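## Task

Scene 1: seat a lid completely on plate E07 and on plate E70. Each plate has to stay in its original nest, lying flat between the locators, with its A1 well at the nest corner labeled A1. Nothing may depend on the gripper holding it at the end; release everything and move the gripper away.

## Robot and tools

ROBOT. One four-axis SCARA-type arm: a vertical lift, a shoulder, an elbow and a wrist yaw, ending in a two-finger parallel gripper that always stays level (it cannot tilt). Since there is only one arm, every motion argument is a single row of five numbers. The controlled point, end_effector_position, sits midway between the two rubber pads, 2 to 3 cm back from the fingertips. Plates can only be told apart by their ID labels; well A1 is at the plate's clipped corner.

FRAMES. The scene frame has its origin on the table surface under the arm base, +z upward, and +y to the left when facing along +x. The gripper's own axes: fingers extend along +x, they open and close along y, z is vertical. A positive rz rotates the gripper about its vertical axis from +x toward +y.

ROW FORMAT. [dx, dy, dz, rz, opening], each a number from -1 to 1. dx, dy, dz, rz are offsets in the gripper's axes, not absolute positions; 1.0 equals 0.6 m of travel or 180 degrees of turn (so 0.1 is 6 cm or 18 degrees). opening is absolute: +1 is fully open at 0.140 m, -1 is closed, which still leaves a 0.066 m gap. Going from open to closed takes at least about 0.6 s.

execute_actions(actions). actions is a list of actions; each action is a table of up to 15 rows, one row per control step of 1/30 s, so one action lasts 0.5 s. If fewer than 15 rows are given, the last row is repeated to fill the action. All rows of one action are offsets from the gripper's measured pose when that action began (for the first action of a call, the pose in the latest result for this scene), not from the preceding row. Each step the command is clipped to at most 70 mm and 16 degrees away from the measured pose, and after an action the arm goes at most that clipped amount further, so long moves need several actions. An empty list just returns current state and images.

move(target, speed, blocking). target is one row as above: an offset from the pose shown in this scene's latest result, in gripper axes, plus an absolute opening that is sent when the move begins. The gripper follows a straight line that lasts 0.5 to 10 s (a longer path is cut off at 10 s). speed is the path's top speed in m/s, 0.002 to 0.5, default 0.25; turning is capped at twice that value in rad/s. The path does not slow for obstacles, and the real hand may lag, wander or overshoot the speed, notably with the arm almost straight. Faster contact and a target set deeper past the contact both mean harder impact. With blocking=false the result comes after 0.5 s while motion continues; you must call wait or stop before any further execute_actions or move. The result adds a move: line giving how it ended (done near target, off_target, moving, held, fault), which limits acted (paced means the command was clipped, held means a safety check blocked steps, after which the arm may suddenly run fast), and the remaining distance to target.

wait(seconds), 0 to 10: lets time pass with the last command held; returns early if a running move finishes. stop(): brakes a running move (it needs some distance to stop; fingers keep moving). zoom_image(camera, region): camera is "cam_wrist"; region is [x0, y0, x1, y1] in pixels of its 504x504 image, origin top-left, at most 504 by 504. finished_scene(scene): ends the scene with the given number, irreversibly, after holding the last command; its result reports success and gives the next task.

READING RESULTS. The state line gives end_effector_position in metres and end_effector_quat_wxyz in the scene frame; reported position may be slightly wrong, worse at long reach. Joint positions lists lift (m, 0 to 0.55), shoulder (rad, -2 to 2), elbow (rad, -2.8 to 2.8), wrist yaw (rad, -12.566 to 12.566), then pad gap in metres. grip_measured is the finger opening on the command scale. Hand target is where the controller is currently steering. A pose unreachable line means the clearance check altered or rejected the command. Step readings list positions at some control steps, with HELD where a row was held back. The only camera is cam_wrist, a fisheye on the hand looking forward and down; calibration is given as K, D and T_world_to_cam.

GRIPPING. Because offsets start from the measured pose, repeating a small downward offset against a rigid surface does not press harder, but against something yielding it sinks further. To hold a part, command an opening below grip_measured: roughly 0.04 lower holds firmly, less holds lightly. Readings may carry a constant error of about 1 mm. Each pad pushes up to about 18 N; fast closing can squeeze harder. Random tugs on held parts or nudges on loose ones can occur.

AVOID. Keep the elbow more than 0.4 rad away from 0, or the arm may fold and fault. Exceeding a joint load limit (lift 56.4 N, shoulder 8.46 N m, elbow 4.23 N m, wrist yaw 1.41 N m, including held weight) freezes the arm for 10 s and drops the rest of the call. Holding loads heats motors: a MOTOR HOT warning appears from 85 °C, and at 100 °C the brakes lock until cooled (OVER-TEMPERATURE FAULT). Never push or drop anything off the table; avoid dropping parts, slipping, slamming lids down, and hard hits or strong pushes. Before finishing, make sure each lid rests fully seated on its own, plates sit flat in their starting nests with A1 correct, the fingers are open and the gripper has been lifted clear.

Each tool is called as a command line: name --argument value for each argument, lists and objects as JSON in quotes; but a table of rows of numbers goes row by row, as --pt "numbers of a row", without its own name.

## Session

execute_actions --actions '[]'

Scene clock: 0.00 s.
end_effector_position=(+0.6324, -0.1127, +0.4739) grip_measured=+0.99 end_effector_quat_wxyz=(+0.907, +0.000, +0.000, +0.421)
Joint positions: [ 0.469  0.014  1.927 -1.073  0.139]
Hand target: +0.632, -0.113, +0.474; +0.907, +0.000, +0.000, +0.421

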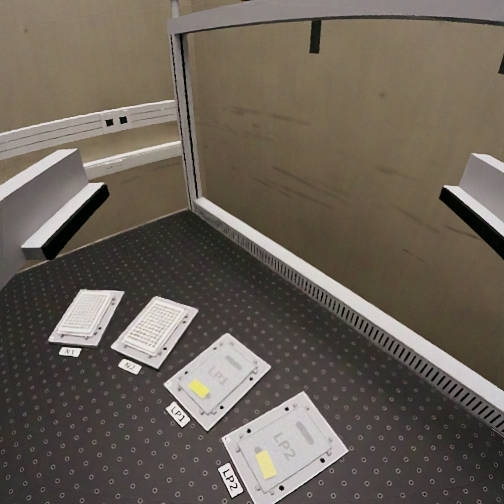

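move --target '[-0.2,0,0,-0.5,1]' --speed 0.5

Scene clock: 8.50 s.
end_effector_position=(+0.5548, -0.2043, +0.4739) grip_measured=+0.99 end_effector_quat_wxyz=(+0.939, +0.000, +0.000, -0.344)
Joint positions: [ 0.469  0.463  1.201 -2.365  0.139]
Hand target: +0.555, -0.204, +0.474; +0.939, +0.000, +0.000, -0.344
Off the commanded pose: 0.000 m, 0 deg.
move: done
camera_calibration (this result's frames):
cam_wrist: T_world_to_cam=[[-0.644531, -0.764576, 0.0015113, 0.210156], [-0.46243, 0.388249, -0.797133, 0.70029], [0.608883, -0.514476, -0.603801, -0.0612473], [0, 0, 0, 1]] pos_world=[0.49658, -0.142717, 0.520926]

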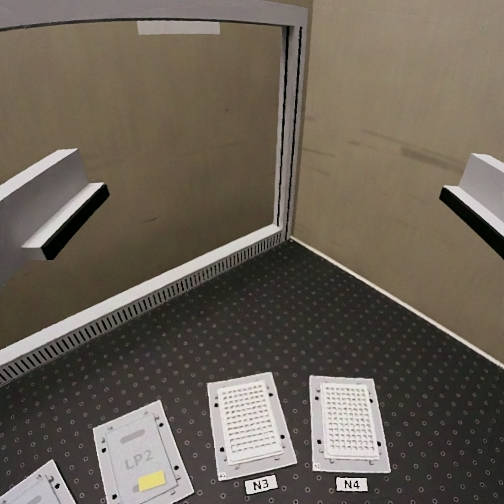

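move --target '[-0.15,-0.1,-0.55,0,1]' --speed 0.5

Scene clock: 12.17 s.
end_effector_position=(+0.4473, -0.1921, +0.1439) grip_measured=+0.99 end_effector_quat_wxyz=(+0.939, +0.000, +0.000, -0.344)
Joint positions: [ 0.139  0.451  0.75  -1.904  0.139]
Hand target: +0.447, -0.192, +0.144; +0.939, +0.000, +0.000, -0.344
Off the commanded pose: 0.000 m, 0 deg.
move: done; limits=paced
camera_calibration (this result's frames):
cam_wrist: T_world_to_cam=[[-0.644844, -0.764313, 0.0015113, 0.150882], [-0.462271, 0.388438, -0.797133, 0.382695], [0.608672, -0.514725, -0.603801, -0.188712], [0, 0, 0, 1]] pos_world=[0.389068, -0.130467, 0.190886]

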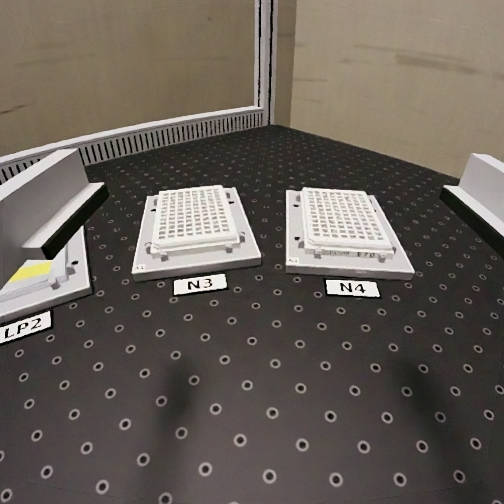

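zoom_image --camera "cam_wrist" --region '[120,170,420,300]'

Region (120, 170, 420, 300) of cam_wrist's 504x504 image, scaled by 1.680, with more detail than that image has; it fills the top 218 rows of this view, and the rest is white.

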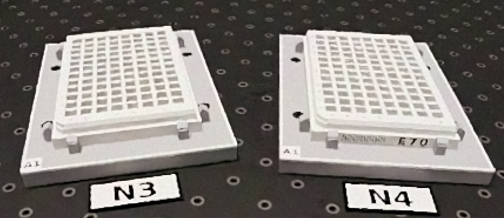

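move --target '[-0.292,0.433,0,0.42,1]' --speed 0.5

Scene clock: 23.57 s.
end_effector_position=(+0.4812, +0.1195, +0.1439) grip_measured=+0.99 end_effector_quat_wxyz=(+0.953, +0.000, +0.000, +0.304)
Joint positions: [ 0.139  1.198  0.758 -1.337  0.139]
Hand target: +0.481, +0.119, +0.144; +0.953, +0.000, +0.000, +0.304
Off the commanded pose: 0.000 m, 0 deg.
move: done
camera_calibration (this result's frames):
cam_wrist: T_world_to_cam=[[0.580544, -0.814227, 0.0015113, -0.172766], [-0.490933, -0.351515, -0.797133, 0.37952], [0.649579, 0.462029, -0.603801, -0.185321], [0, 0, 0, 1]] pos_world=[0.406998, 0.0783601, 0.190892]

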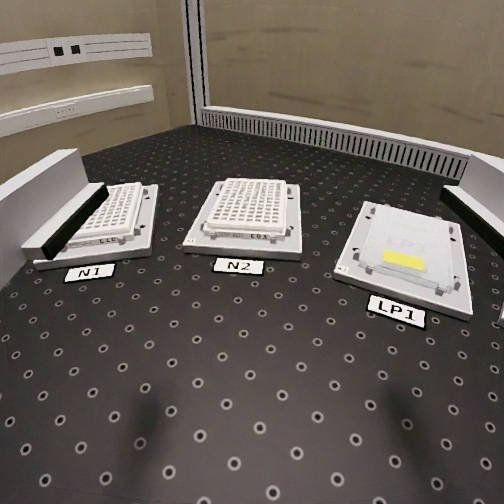

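zoom_image --camera "cam_wrist" --region '[30,170,330,290]'

zoom_image --camera "cam_wrist" --region '[320,190,480,330]'

Region (30, 170, 330, 290) of cam_wrist's 504x504 image, scaled by 1.680, with more detail than that image has; it fills the top 202 rows of this view, and the rest is white.

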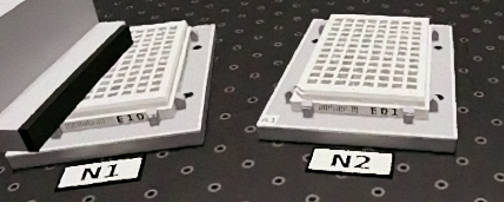

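Region (320, 190, 480, 330) of cam_wrist's 504x504 image, scaled by 3.150, with more detail than that image has; it fills the top 441 rows of this view, and the rest is white.

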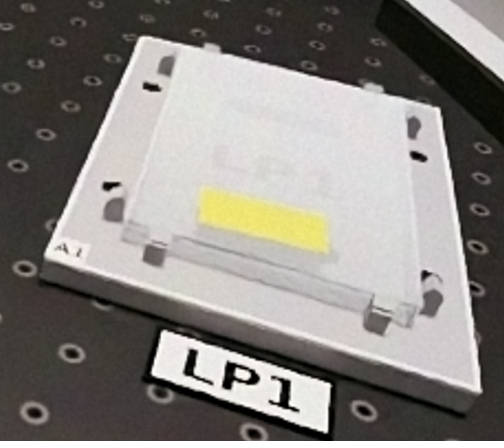

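zoom_image --camera "cam_wrist" --region '[180,210,310,260]'

Region (180, 210, 310, 260) of cam_wrist's 504x504 image, scaled by 3.877, with more detail than that image has; it fills the top 194 rows of this view, and the rest is white.

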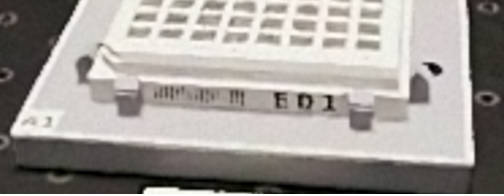

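move --target '[0.197,-0.229,-0.07,-0.154,1]' --speed 0.4

Scene clock: 40.73 s.
end_effector_position=(+0.6572, +0.0761, +0.1019) grip_measured=+0.99 end_effector_quat_wxyz=(+0.998, +0.000, +0.000, +0.067)
Joint positions: [ 0.097  0.92   1.461 -2.246  0.139]
Hand target: +0.657, +0.076, +0.102; +0.998, +0.000, +0.000, +0.067
Off the commanded pose: 0.000 m, 0 deg.
move: done
camera_calibration (this result's frames):
cam_wrist: T_world_to_cam=[[0.135483, -0.990779, 0.0015113, -0.00429836], [-0.598072, -0.0829983, -0.797133, 0.46714], [0.789908, 0.107094, -0.603801, -0.370199], [0, 0, 0, 1]] pos_world=[0.572389, 0.0741592, 0.148852]

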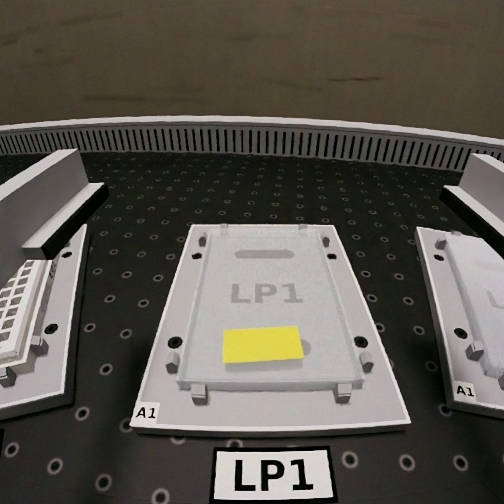

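move --target '[0.093,0,-0.08,0,-0.08]' --speed 0.3

move --target '[0,0,-0.062,0,-0.08]' --speed 0.08

move --target '[0,0,0,0,-0.42]'

Scene clock: 55.40 s.
end_effector_position=(+0.7125, +0.0836, +0.0538) grip_measured=-0.08 end_effector_quat_wxyz=(+0.998, +0.000, +0.000, +0.067)
Joint positions: [ 0.049  0.782  1.775 -2.421  0.1  ]
Hand target: +0.712, +0.084, +0.054; +0.998, +0.000, +0.000, +0.067
Off the commanded pose: 0.000 m, 0 deg.
move: done
camera_calibration (this result's frames):
cam_wrist: T_world_to_cam=[[0.135702, -0.990749, 0.0015113, -0.00445545], [-0.598053, -0.0831309, -0.797133, 0.462547], [0.789884, 0.107269, -0.603801, -0.443698], [0, 0, 0, 1]] pos_world=[0.627703, 0.0816327, 0.100813]

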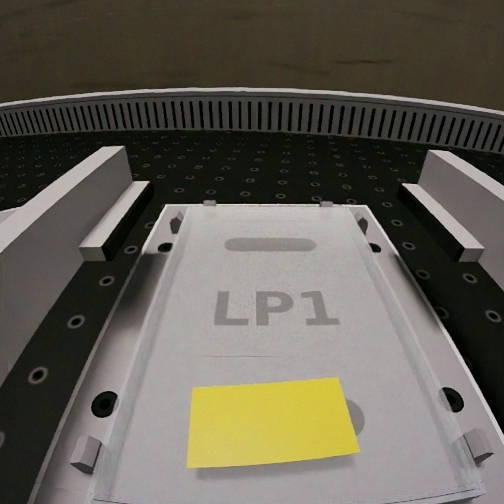

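Scene clock: 65.90 s.
end_effector_position=(+0.7124, +0.0836, +0.0255) grip_measured=-0.08 end_effector_quat_wxyz=(+0.998, +0.000, +0.000, +0.067)
Joint positions: [ 0.02   0.782  1.774 -2.421  0.1  ]
Hand target: +0.712, +0.084, +0.025; +0.998, +0.000, +0.000, +0.067
Off the commanded pose: 0.009 m, 0 deg.
TORQUE FAULT: the external load on joint 1 (lift) reached its load limit, and the arm stopped for 10 seconds. That time counts as 20 of the actions that you can send in this scene. The arm's remaining commands of this call were not run. The arm holds where it stopped, with its grip as last carried out, and accepts commands again: back off and push less far. The arm stops again, at the same cost, whenever a joint's load reaches its limit.
move: fault
camera_calibration (this result's frames):
cam_wrist: T_world_to_cam=[[0.135545, -0.99077, 0.0015113, -0.00429022], [-0.598066, -0.083036, -0.797133, 0.439916], [0.789901, 0.107144, -0.603801, -0.460752], [0, 0, 0, 1]] pos_world=[0.627629, 0.0816449, 0.0724759]

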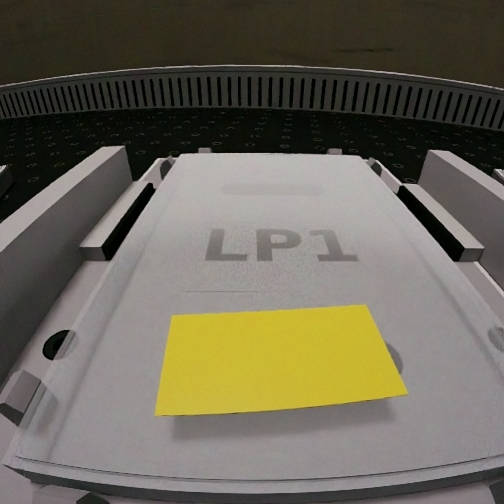

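not run: a fault stop came before this call.

move --target '[0,0,0.003,0,-0.08]' --speed 0.02

move --target '[0,0,0,0,-0.55]'

Scene clock: 70.37 s.
end_effector_position=(+0.7124, +0.0836, +0.0272) grip_measured=-0.08 end_effector_quat_wxyz=(+0.998, +0.000, +0.000, +0.067)
Joint positions: [ 0.022  0.782  1.774 -2.421  0.1  ]
Hand target: +0.712, +0.084, +0.027; +0.998, +0.000, +0.000, +0.067
Off the commanded pose: 0.000 m, 0 deg.
move: done
camera_calibration (this result's frames):
cam_wrist: T_world_to_cam=[[0.135552, -0.990769, 0.0015113, -0.00429425], [-0.598066, -0.0830404, -0.797133, 0.44134], [0.789901, 0.107149, -0.603801, -0.459693], [0, 0, 0, 1]] pos_world=[0.627644, 0.0816502, 0.0742501]

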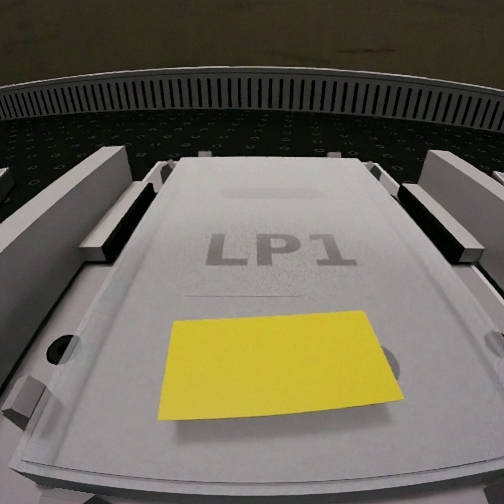

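Scene clock: 70.87 s.
end_effector_position=(+0.7124, +0.0843, +0.0272) grip_measured=-0.50 end_effector_quat_wxyz=(+0.998, +0.000, +0.000, +0.069)
Joint positions: [ 0.022  0.783  1.775 -2.42   0.084]
Hand target: +0.712, +0.084, +0.027; +0.998, +0.000, +0.000, +0.067
Off the commanded pose: 0.001 m, 0 deg.
move: done
camera_calibration (this result's frames):
cam_wrist: T_world_to_cam=[[0.138113, -0.990415, 0.0015113, -0.0054601], [-0.597849, -0.0845862, -0.797133, 0.441379], [0.789621, 0.109191, -0.603801, -0.459747], [0, 0, 0, 1]] pos_world=[0.627658, 0.082127, 0.0742501]

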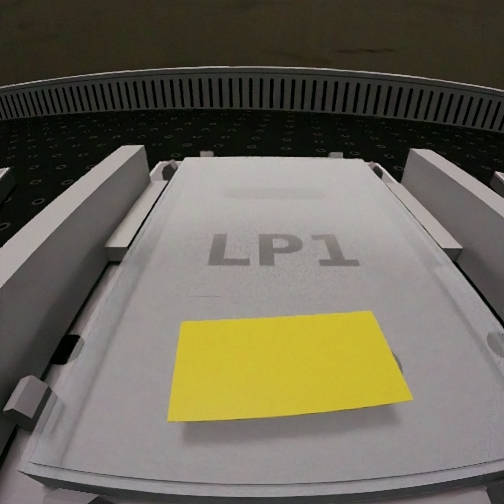

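move --target '[0,0,0.1245,0,-0.55]' --speed 0.15

move --target '[-0.231,-0.484,0,-0.1755,-0.55]' --speed 0.3

Scene clock: 76.07 s.
end_effector_position=(+0.7124, +0.0844, +0.1020) grip_measured=-0.50 end_effector_quat_wxyz=(+0.998, +0.000, +0.000, +0.069)
Joint positions: [ 0.097  0.783  1.775 -2.42   0.084]
Hand target: +0.712, +0.084, +0.102; +0.998, +0.000, +0.000, +0.069
Off the commanded pose: 0.000 m, 0 deg.
move: done
camera_calibration (this result's frames):
cam_wrist: T_world_to_cam=[[0.138311, -0.990388, 0.0015113, -0.00563491], [-0.597832, -0.0847058, -0.797133, 0.500954], [0.789599, 0.109349, -0.603801, -0.414625], [0, 0, 0, 1]] pos_world=[0.627654, 0.0821918, 0.148985]

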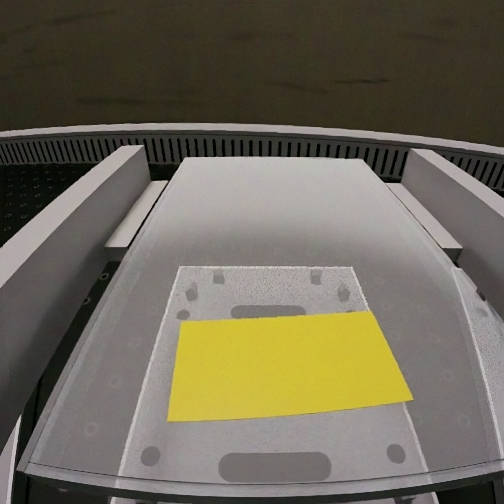

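Scene clock: 77.53 s.
end_effector_position=(+0.6150, -0.2224, +0.1020) grip_measured=-0.50 end_effector_quat_wxyz=(+0.979, +0.000, +0.000, -0.206)
Joint positions: [ 0.097  0.254  1.487 -2.156  0.084]
Hand target: +0.615, -0.222, +0.102; +0.979, +0.000, +0.000, -0.205
Off the commanded pose: 0.000 m, 0 deg.
move: done
camera_calibration (this result's frames):
cam_wrist: T_world_to_cam=[[-0.401328, -0.915933, 0.0015113, 0.0524193], [-0.553526, 0.24122, -0.797133, 0.461948], [0.729756, -0.320749, -0.603801, -0.362993], [0, 0, 0, 1]] pos_world=[0.541634, -0.179848, 0.148979]

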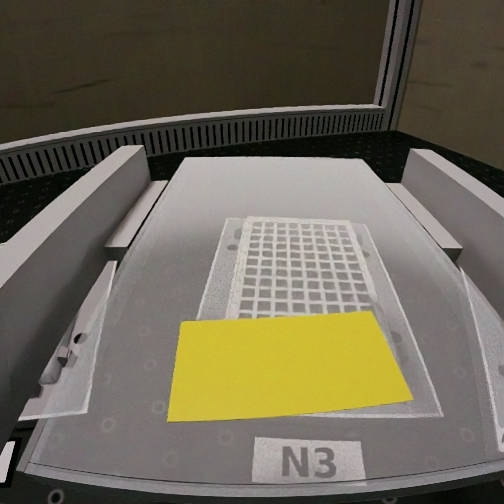

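move --target '[0.102,-0.037,0,-0.03,-0.55]' --speed 0.2

Scene clock: 83.47 s.
end_effector_position=(+0.6621, -0.2674, +0.1020) grip_measured=-0.50 end_effector_quat_wxyz=(+0.968, +0.000, +0.000, -0.251)
Joint positions: [ 0.097  0.089  1.848 -2.445  0.084]
Hand target: +0.662, -0.267, +0.102; +0.968, +0.000, +0.000, -0.251
Off the commanded pose: 0.000 m, 0 deg.
move: done
camera_calibration (this result's frames):
cam_wrist: T_world_to_cam=[[-0.485595, -0.874183, 0.0015113, 0.0970764], [-0.528419, 0.29215, -0.797133, 0.495867], [0.696399, -0.387883, -0.603801, -0.407651], [0, 0, 0, 1]] pos_world=[0.593053, -0.218126, 0.148985]

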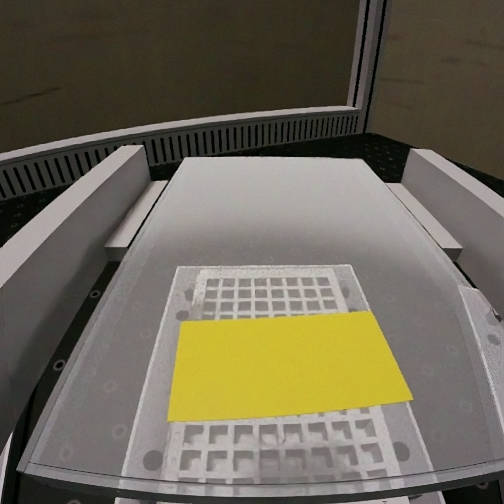

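move --target '[0,-0.001,-0.08,0.008,-0.55]' --speed 0.1

Scene clock: 88.13 s.
end_effector_position=(+0.6617, -0.2679, +0.0539) grip_measured=-0.50 end_effector_quat_wxyz=(+0.971, +0.000, +0.000, -0.239)
Joint positions: [ 0.049  0.079  1.848 -2.41   0.084]
Hand target: +0.662, -0.268, +0.054; +0.971, +0.000, +0.000, -0.239
Off the commanded pose: 0.000 m, 0 deg.
move: done
camera_calibration (this result's frames):
cam_wrist: T_world_to_cam=[[-0.463825, -0.885926, 0.0015113, 0.0789586], [-0.535483, 0.278991, -0.797133, 0.458702], [0.705779, -0.37054, -0.603801, -0.438203], [0, 0, 0, 1]] pos_world=[0.591524, -0.220394, 0.10094]

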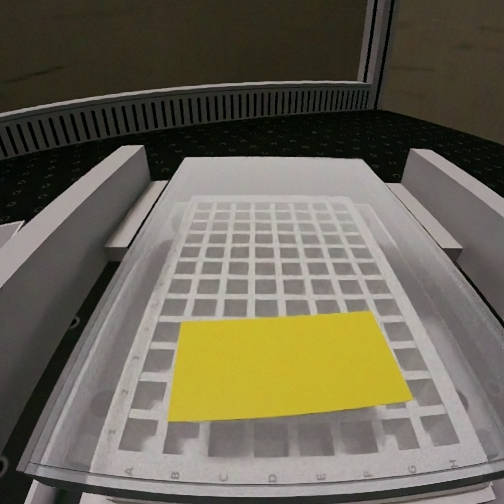

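move --target '[0.001,0.001,-0.016,0,-0.55]' --speed 0.03

Scene clock: 92.53 s.
end_effector_position=(+0.6626, -0.2676, +0.0443) grip_measured=-0.50 end_effector_quat_wxyz=(+0.971, +0.000, +0.000, -0.239)
Joint positions: [ 0.039  0.079  1.852 -2.413  0.084]
Hand target: +0.663, -0.268, +0.044; +0.971, +0.000, +0.000, -0.239
Off the commanded pose: 0.000 m, 0 deg.
move: done
camera_calibration (this result's frames):
cam_wrist: T_world_to_cam=[[-0.4635, -0.886096, 0.0015113, 0.0794062], [-0.535585, 0.278795, -0.797133, 0.451378], [0.705915, -0.370281, -0.603801, -0.444506], [0, 0, 0, 1]] pos_world=[0.592339, -0.220072, 0.091295]

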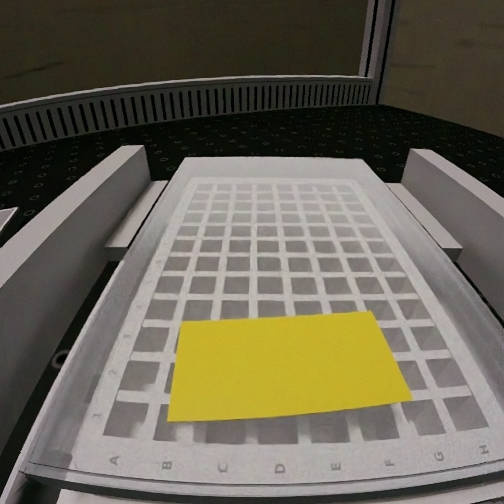

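Looks centred. Descend slowly.

move --target '[0,0,-0.012,0,-0.55]' --speed 0.01

Scene clock: 96.07 s.
end_effector_position=(+0.6624, -0.2676, +0.0374) grip_measured=-0.50 end_effector_quat_wxyz=(+0.971, +0.000, +0.000, -0.239)
Joint positions: [ 0.032  0.079  1.85  -2.413  0.084]
Hand target: +0.663, -0.268, +0.037; +0.971, +0.000, +0.000, -0.239
Off the commanded pose: 0.000 m, 0 deg.
move: done
camera_calibration (this result's frames):
cam_wrist: T_world_to_cam=[[-0.463862, -0.885906, 0.0015113, 0.0796264], [-0.535471, 0.279014, -0.797133, 0.445746], [0.705764, -0.370569, -0.603801, -0.448495], [0, 0, 0, 1]] pos_world=[0.592151, -0.220026, 0.0843972]

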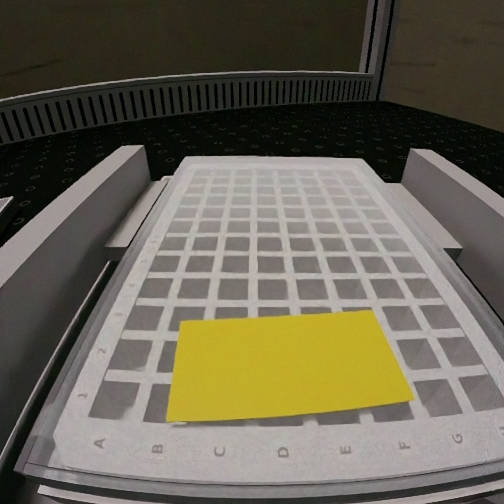

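move --target '[-0.001,0,-0.005,0,-0.55]' --speed 0.01

Scene clock: 99.47 s.
end_effector_position=(+0.6620, -0.2674, +0.0351) grip_measured=-0.51 end_effector_quat_wxyz=(+0.971, +0.000, +0.000, -0.240)
Joint positions: [ 0.03   0.081  1.848 -2.412  0.084]
Hand target: +0.662, -0.267, +0.034; +0.971, +0.000, +0.000, -0.239
Off the commanded pose: 0.001 m, 0 deg.
move: done
camera_calibration (this result's frames):
cam_wrist: T_world_to_cam=[[-0.464266, -0.885694, 0.0015113, 0.0799559], [-0.535344, 0.279258, -0.797133, 0.443616], [0.705594, -0.370891, -0.603801, -0.449558], [0, 0, 0, 1]] pos_world=[0.591814, -0.219804, 0.0820567]

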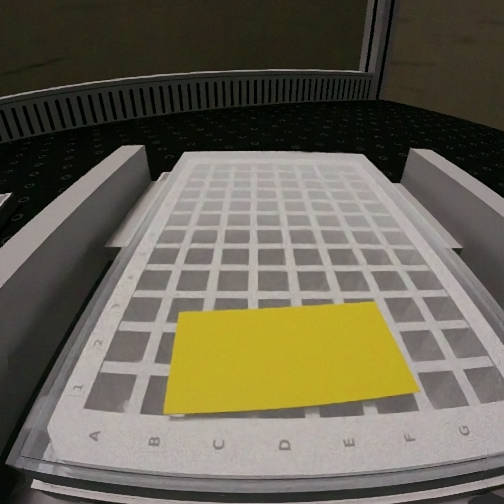

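move --target '[0,0,0.002,0,-0.08]' --speed 0.01

move --target '[0,0,0.05,0,-0.08]' --speed 0.1

move --target '[-0.25,0,0,0,1]' --speed 0.3

Scene clock: 104.33 s.
end_effector_position=(+0.6619, -0.2676, +0.0362) grip_measured=-0.08 end_effector_quat_wxyz=(+0.971, +0.000, +0.000, -0.240)
Joint positions: [ 0.031  0.08   1.848 -2.412  0.1  ]
Hand target: +0.662, -0.267, +0.036; +0.971, +0.000, +0.000, -0.240
Off the commanded pose: 0.000 m, 0 deg.
move: done
camera_calibration (this result's frames):
cam_wrist: T_world_to_cam=[[-0.464828, -0.885399, 0.0015113, 0.0802184], [-0.535167, 0.279598, -0.797133, 0.444513], [0.705359, -0.371339, -0.603801, -0.448801], [0, 0, 0, 1]] pos_world=[0.591742, -0.219917, 0.0832284]

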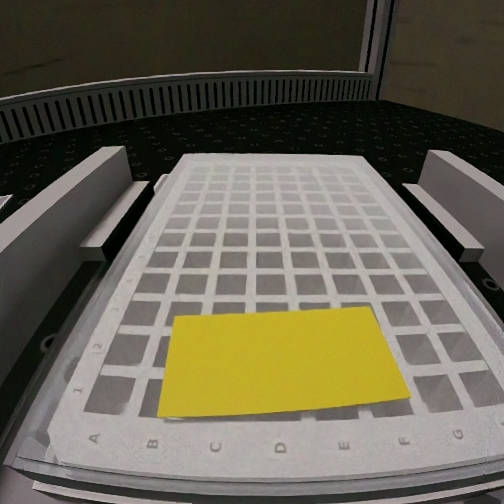

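Scene clock: 105.03 s.
end_effector_position=(+0.6619, -0.2676, +0.0663) grip_measured=-0.08 end_effector_quat_wxyz=(+0.971, +0.000, +0.000, -0.240)
Joint positions: [ 0.061  0.08   1.848 -2.412  0.1  ]
Hand target: +0.662, -0.268, +0.066; +0.971, +0.000, +0.000, -0.240
Off the commanded pose: 0.000 m, 0 deg.
move: done
camera_calibration (this result's frames):
cam_wrist: T_world_to_cam=[[-0.464819, -0.885405, 0.0015113, 0.0801658], [-0.53517, 0.279592, -0.797133, 0.468462], [0.705363, -0.371331, -0.603801, -0.430666], [0, 0, 0, 1]] pos_world=[0.591745, -0.219919, 0.113269]

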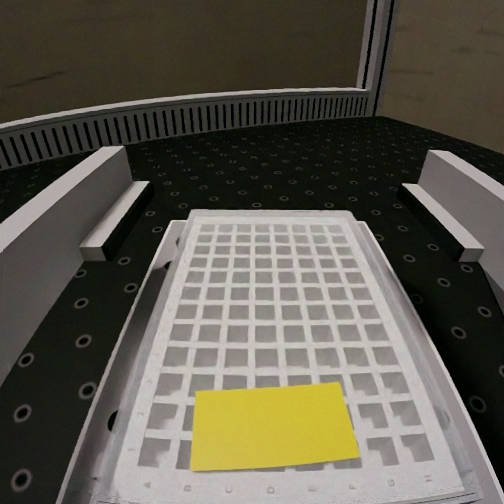

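Scene clock: 105.97 s.
end_effector_position=(+0.5291, -0.1977, +0.0663) grip_measured=+0.99 end_effector_quat_wxyz=(+0.971, +0.000, +0.000, -0.240)
Joint positions: [ 0.061  0.387  1.062 -1.934  0.139]
Hand target: +0.529, -0.198, +0.066; +0.971, +0.000, +0.000, -0.240
Off the commanded pose: 0.000 m, 0 deg.
move: done
camera_calibration (this result's frames):
cam_wrist: T_world_to_cam=[[-0.465104, -0.885255, 0.0015113, 0.0804583], [-0.535079, 0.279765, -0.797133, 0.377828], [0.705243, -0.371559, -0.603801, -0.311034], [0, 0, 0, 1]] pos_world=[0.458944, -0.150044, 0.113255]

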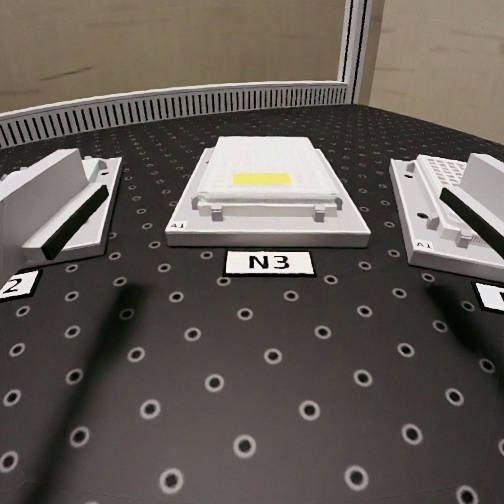

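zoom_image --camera "cam_wrist" --region '[160,125,380,250]'

Region (160, 125, 380, 250) of cam_wrist's 504x504 image, scaled by 2.291, with more detail than that image has; it fills the top 286 rows of this view, and the rest is white.

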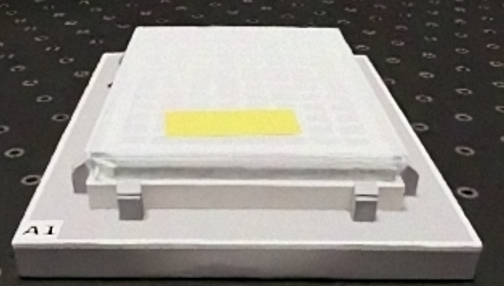

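move --target '[0.197,0.298,0.0595,0.099,-0.08]' --speed 0.4

Scene clock: 114.33 s.
end_effector_position=(+0.7170, -0.0945, +0.1020) grip_measured=-0.08 end_effector_quat_wxyz=(+0.996, +0.000, +0.000, -0.087)
Joint positions: [ 0.097  0.432  1.813 -2.418  0.1  ]
Hand target: +0.717, -0.095, +0.102; +0.996, +0.000, +0.000, -0.087
Off the commanded pose: 0.000 m, 0 deg.
move: done
camera_calibration (this result's frames):
cam_wrist: T_world_to_cam=[[-0.171442, -0.985193, 0.0015113, 0.0391675], [-0.595069, 0.10233, -0.797133, 0.504237], [0.785176, -0.137561, -0.603801, -0.418847], [0, 0, 0, 1]] pos_world=[0.635639, -0.0706282, 0.148985]

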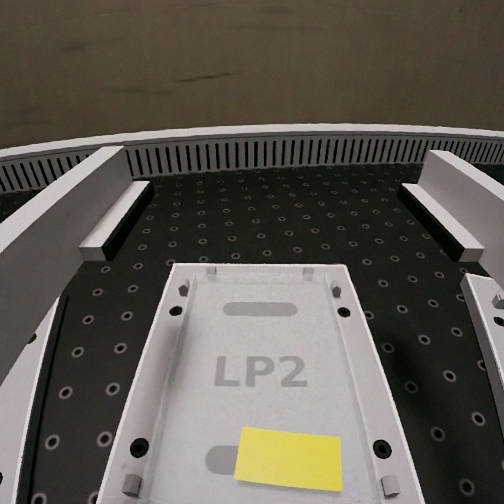

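move --target '[0.005,0.0087,-0.08,-0.002,-0.08]' --speed 0.15

Scene clock: 118.43 s.
end_effector_position=(+0.7209, -0.0899, +0.0539) grip_measured=-0.08 end_effector_quat_wxyz=(+0.996, +0.000, +0.000, -0.090)
Joint positions: [ 0.049  0.438  1.832 -2.45   0.1  ]
Hand target: +0.721, -0.090, +0.054; +0.996, +0.000, +0.000, -0.090
Off the commanded pose: 0.000 m, 0 deg.
move: done
camera_calibration (this result's frames):
cam_wrist: T_world_to_cam=[[-0.177428, -0.984133, 0.0015113, 0.0488539], [-0.594436, 0.105946, -0.797133, 0.467624], [0.784325, -0.142333, -0.603801, -0.450049], [0, 0, 0, 1]] pos_world=[0.639625, -0.0655209, 0.100945]

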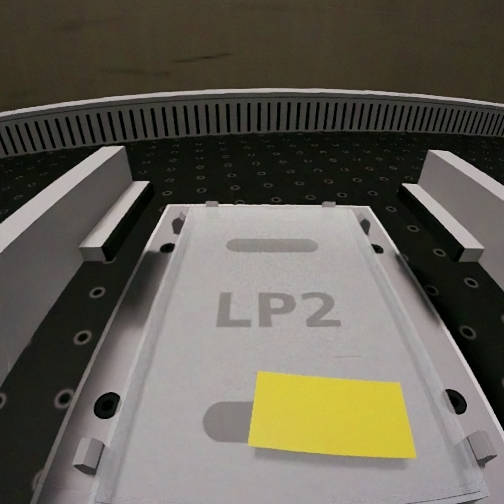

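move --target '[0,0,-0.0445,0,-0.08]' --speed 0.05

move --target '[0,0,0,0,-0.55]'

move --target '[0,0,0.1245,0,-0.55]' --speed 0.15

move --target '[-0.187,-0.563,0,-0.194,-0.55]' --speed 0.3

Scene clock: 127.63 s.
end_effector_position=(+0.7209, -0.0899, +0.0272) grip_measured=-0.08 end_effector_quat_wxyz=(+0.996, +0.000, +0.000, -0.090)
Joint positions: [ 0.022  0.438  1.832 -2.45   0.1  ]
Hand target: +0.721, -0.090, +0.027; +0.996, +0.000, +0.000, -0.090
Off the commanded pose: 0.000 m, 0 deg.
move: done
camera_calibration (this result's frames):
cam_wrist: T_world_to_cam=[[-0.177449, -0.984129, 0.0015113, 0.0489042], [-0.594433, 0.105958, -0.797133, 0.446307], [0.784322, -0.142349, -0.603801, -0.466193], [0, 0, 0, 1]] pos_world=[0.639623, -0.0655239, 0.074205]

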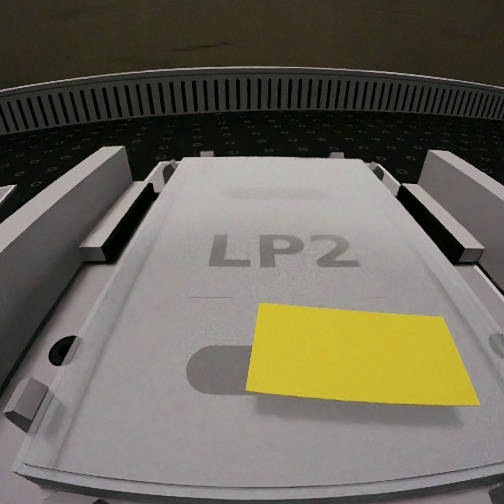

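Scene clock: 128.13 s.
end_effector_position=(+0.7209, -0.0899, +0.0272) grip_measured=-0.50 end_effector_quat_wxyz=(+0.996, +0.000, +0.000, -0.090)
Joint positions: [ 0.022  0.438  1.832 -2.45   0.084]
Hand target: +0.721, -0.090, +0.027; +0.996, +0.000, +0.000, -0.090
Off the commanded pose: 0.000 m, 0 deg.
move: done
camera_calibration (this result's frames):
cam_wrist: T_world_to_cam=[[-0.177458, -0.984127, 0.0015113, 0.0489098], [-0.594432, 0.105964, -0.797133, 0.446307], [0.784321, -0.142356, -0.603801, -0.466192], [0, 0, 0, 1]] pos_world=[0.639623, -0.0655243, 0.074205]

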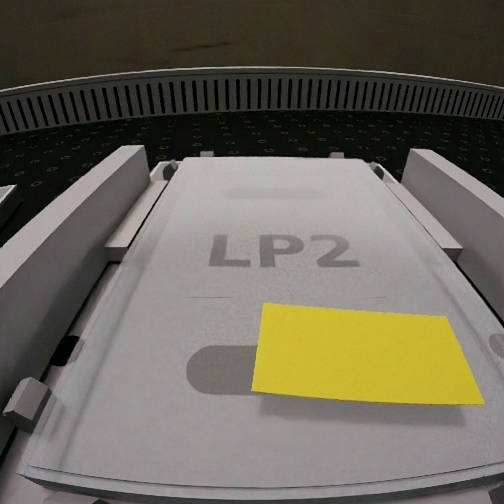

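Scene clock: 128.97 s.
end_effector_position=(+0.7209, -0.0899, +0.1019) grip_measured=-0.50 end_effector_quat_wxyz=(+0.996, +0.000, +0.000, -0.090)
Joint positions: [ 0.097  0.438  1.832 -2.45   0.084]
Hand target: +0.721, -0.090, +0.102; +0.996, +0.000, +0.000, -0.090
Off the commanded pose: 0.000 m, 0 deg.
move: done
camera_calibration (this result's frames):
cam_wrist: T_world_to_cam=[[-0.177398, -0.984138, 0.0015113, 0.0487726], [-0.594439, 0.105928, -0.797133, 0.505887], [0.784329, -0.142309, -0.603801, -0.421076], [0, 0, 0, 1]] pos_world=[0.639634, -0.0655115, 0.14894]

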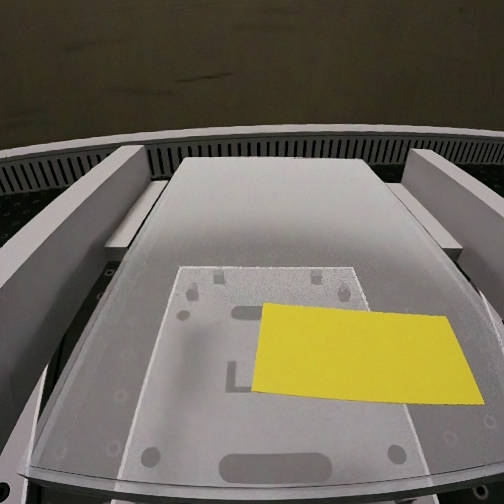

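Scene clock: 130.60 s.
end_effector_position=(+0.5502, -0.4023, +0.1019) grip_measured=-0.50 end_effector_quat_wxyz=(+0.923, +0.000, +0.000, -0.384)
Joint positions: [ 0.097 -0.227  1.813 -2.375  0.084]
Hand target: +0.550, -0.402, +0.102; +0.923, +0.000, +0.000, -0.384
Off the commanded pose: 0.000 m, 0 deg.
move: done
camera_calibration (this result's frames):
cam_wrist: T_world_to_cam=[[-0.708898, -0.705309, 0.0015113, 0.115588], [-0.426722, 0.427185, -0.797133, 0.47449], [0.56158, -0.565731, -0.603801, -0.379457], [0, 0, 0, 1]] pos_world=[0.497511, -0.33584, 0.148941]

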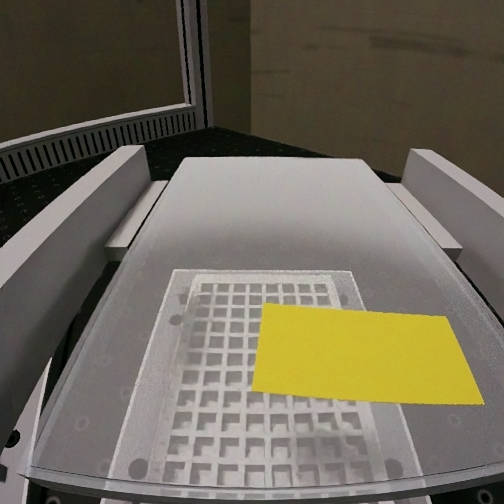

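move --target '[-0.008,0.0053,0,0,-0.55]' --speed 0.1

Scene clock: 134.67 s.
end_effector_position=(+0.5490, -0.3967, +0.1019) grip_measured=-0.50 end_effector_quat_wxyz=(+0.923, +0.000, +0.000, -0.384)
Joint positions: [ 0.097 -0.206  1.783 -2.366  0.084]
Hand target: +0.549, -0.397, +0.102; +0.923, +0.000, +0.000, -0.384
Off the commanded pose: 0.000 m, 0 deg.
move: done
camera_calibration (this result's frames):
cam_wrist: T_world_to_cam=[[-0.709098, -0.705109, 0.0015113, 0.118904], [-0.426601, 0.427306, -0.797133, 0.471594], [0.56142, -0.56589, -0.603801, -0.375625], [0, 0, 0, 1]] pos_world=[0.49638, -0.330237, 0.148941]

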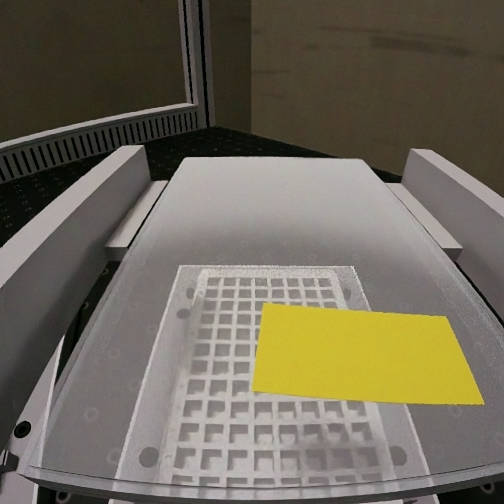

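move --target '[0.0005,0,-0.093,0,-0.55]' --speed 0.1

move --target '[0,0,-0.014,0,-0.55]' --speed 0.01

Scene clock: 139.27 s.
end_effector_position=(+0.5493, -0.3969, +0.0461) grip_measured=-0.50 end_effector_quat_wxyz=(+0.923, +0.000, +0.000, -0.384)
Joint positions: [ 0.041 -0.207  1.784 -2.366  0.084]
Hand target: +0.549, -0.397, +0.046; +0.923, +0.000, +0.000, -0.384
Off the commanded pose: 0.000 m, 0 deg.
move: done
camera_calibration (this result's frames):
cam_wrist: T_world_to_cam=[[-0.708838, -0.70537, 0.0015113, 0.118843], [-0.426758, 0.427149, -0.797133, 0.427267], [0.561628, -0.565683, -0.603801, -0.409595], [0, 0, 0, 1]] pos_world=[0.496621, -0.330379, 0.0930951]

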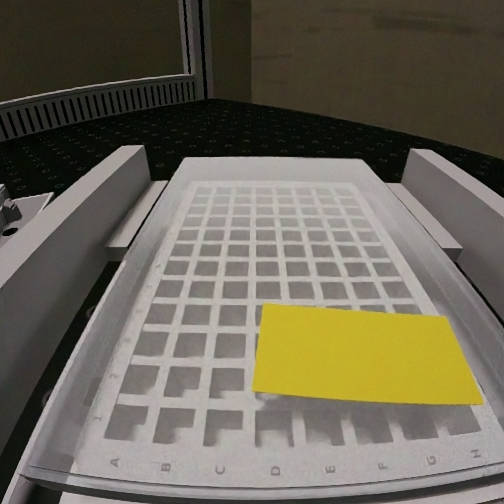

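Scene clock: 140.33 s.
end_effector_position=(+0.5494, -0.3966, +0.0378) grip_measured=-0.50 end_effector_quat_wxyz=(+0.923, +0.000, +0.000, -0.384)
Joint positions: [ 0.033 -0.206  1.784 -2.366  0.084]
Hand target: +0.549, -0.397, +0.038; +0.923, +0.000, +0.000, -0.384
Off the commanded pose: 0.000 m, 0 deg.
move: done
camera_calibration (this result's frames):
cam_wrist: T_world_to_cam=[[-0.708523, -0.705686, 0.0015113, 0.118791], [-0.426949, 0.426958, -0.797133, 0.420643], [0.561881, -0.565433, -0.603801, -0.414581], [0, 0, 0, 1]] pos_world=[0.496705, -0.330185, 0.084805]

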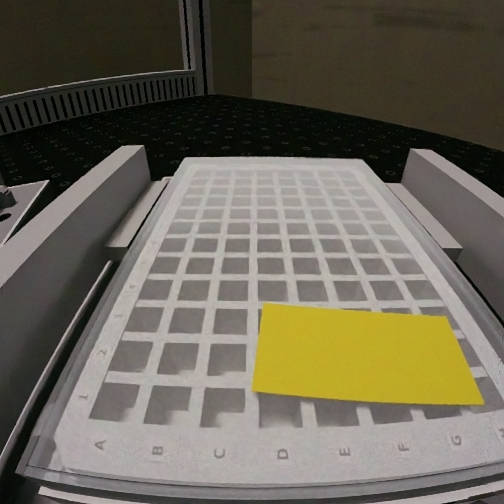

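move --target '[0,0,0,0,-0.08]'

move --target '[0,0,0.05,0,-0.08]' --speed 0.1

move --target '[-0.25,0,0,0,1]' --speed 0.3

zoom_image --camera "cam_wrist" --region '[160,125,380,250]'

Scene clock: 147.90 s.
end_effector_position=(+0.5494, -0.3966, +0.0378) grip_measured=-0.08 end_effector_quat_wxyz=(+0.923, +0.000, +0.000, -0.384)
Joint positions: [ 0.033 -0.206  1.784 -2.366  0.1  ]
Hand target: +0.549, -0.397, +0.038; +0.923, +0.000, +0.000, -0.384
Off the commanded pose: 0.000 m, 0 deg.
move: done
camera_calibration (this result's frames):
cam_wrist: T_world_to_cam=[[-0.708456, -0.705753, 0.0015113, 0.118804], [-0.426989, 0.426917, -0.797133, 0.420651], [0.561934, -0.565379, -0.603801, -0.414572], [0, 0, 0, 1]] pos_world=[0.496743, -0.330127, 0.0848162]

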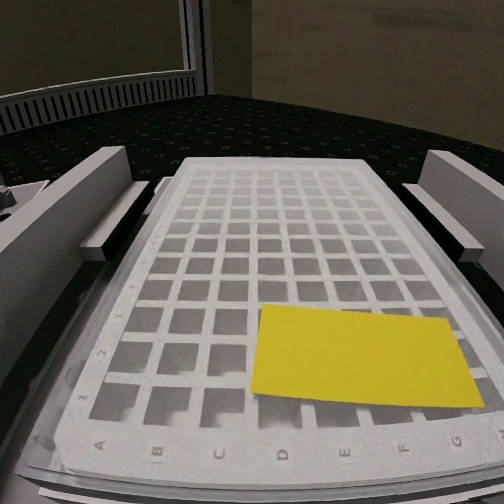

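Scene clock: 148.60 s.
end_effector_position=(+0.5494, -0.3966, +0.0679) grip_measured=-0.08 end_effector_quat_wxyz=(+0.923, +0.000, +0.000, -0.384)
Joint positions: [ 0.063 -0.206  1.784 -2.366  0.1  ]
Hand target: +0.549, -0.397, +0.068; +0.923, +0.000, +0.000, -0.384
Off the commanded pose: 0.000 m, 0 deg.
move: done
camera_calibration (this result's frames):
cam_wrist: T_world_to_cam=[[-0.708427, -0.705783, 0.0015113, 0.118746], [-0.427007, 0.4269, -0.797133, 0.444602], [0.561958, -0.565356, -0.603801, -0.396441], [0, 0, 0, 1]] pos_world=[0.496755, -0.330122, 0.114856]

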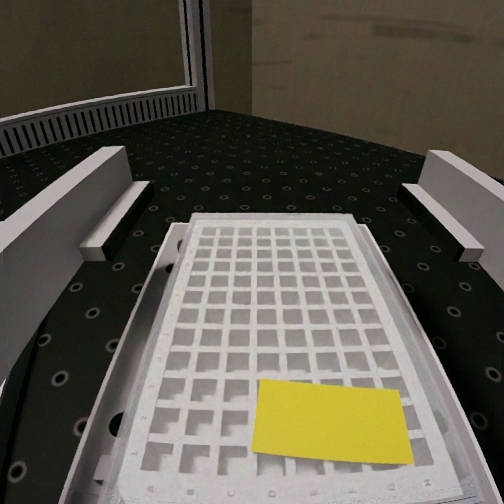

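Scene clock: 149.53 s.
end_effector_position=(+0.4436, -0.2902, +0.0678) grip_measured=+0.99 end_effector_quat_wxyz=(+0.923, +0.000, +0.000, -0.384)
Joint positions: [ 0.063  0.082  1.017 -1.887  0.139]
Hand target: +0.444, -0.290, +0.068; +0.923, +0.000, +0.000, -0.384
Off the commanded pose: 0.000 m, 0 deg.
move: done
camera_calibration (this result's frames):
cam_wrist: T_world_to_cam=[[-0.708666, -0.705542, 0.0015113, 0.119029], [-0.426862, 0.427044, -0.797133, 0.353961], [0.561766, -0.565547, -0.603801, -0.276799], [0, 0, 0, 1]] pos_world=[0.390941, -0.22372, 0.114843]

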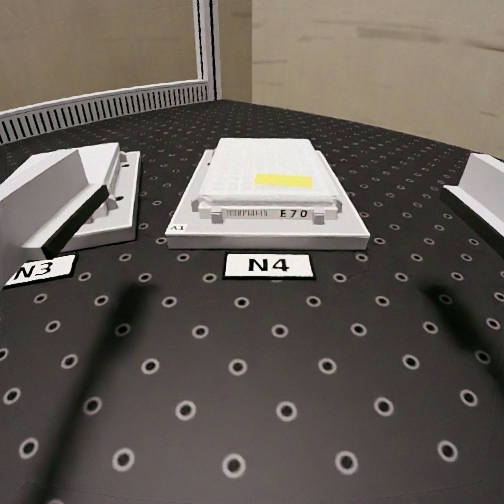

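Region (160, 125, 380, 250) of cam_wrist's 504x504 image, scaled by 2.291, with more detail than that image has; it fills the top 286 rows of this view, and the rest is white.

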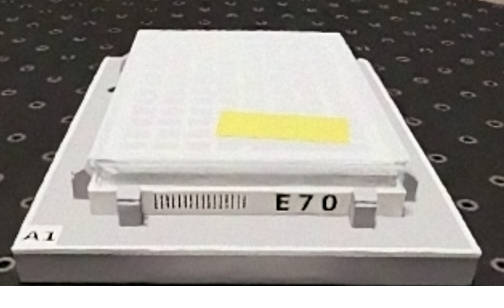

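finished_scene --scene 1

The scene is finished: the task was done.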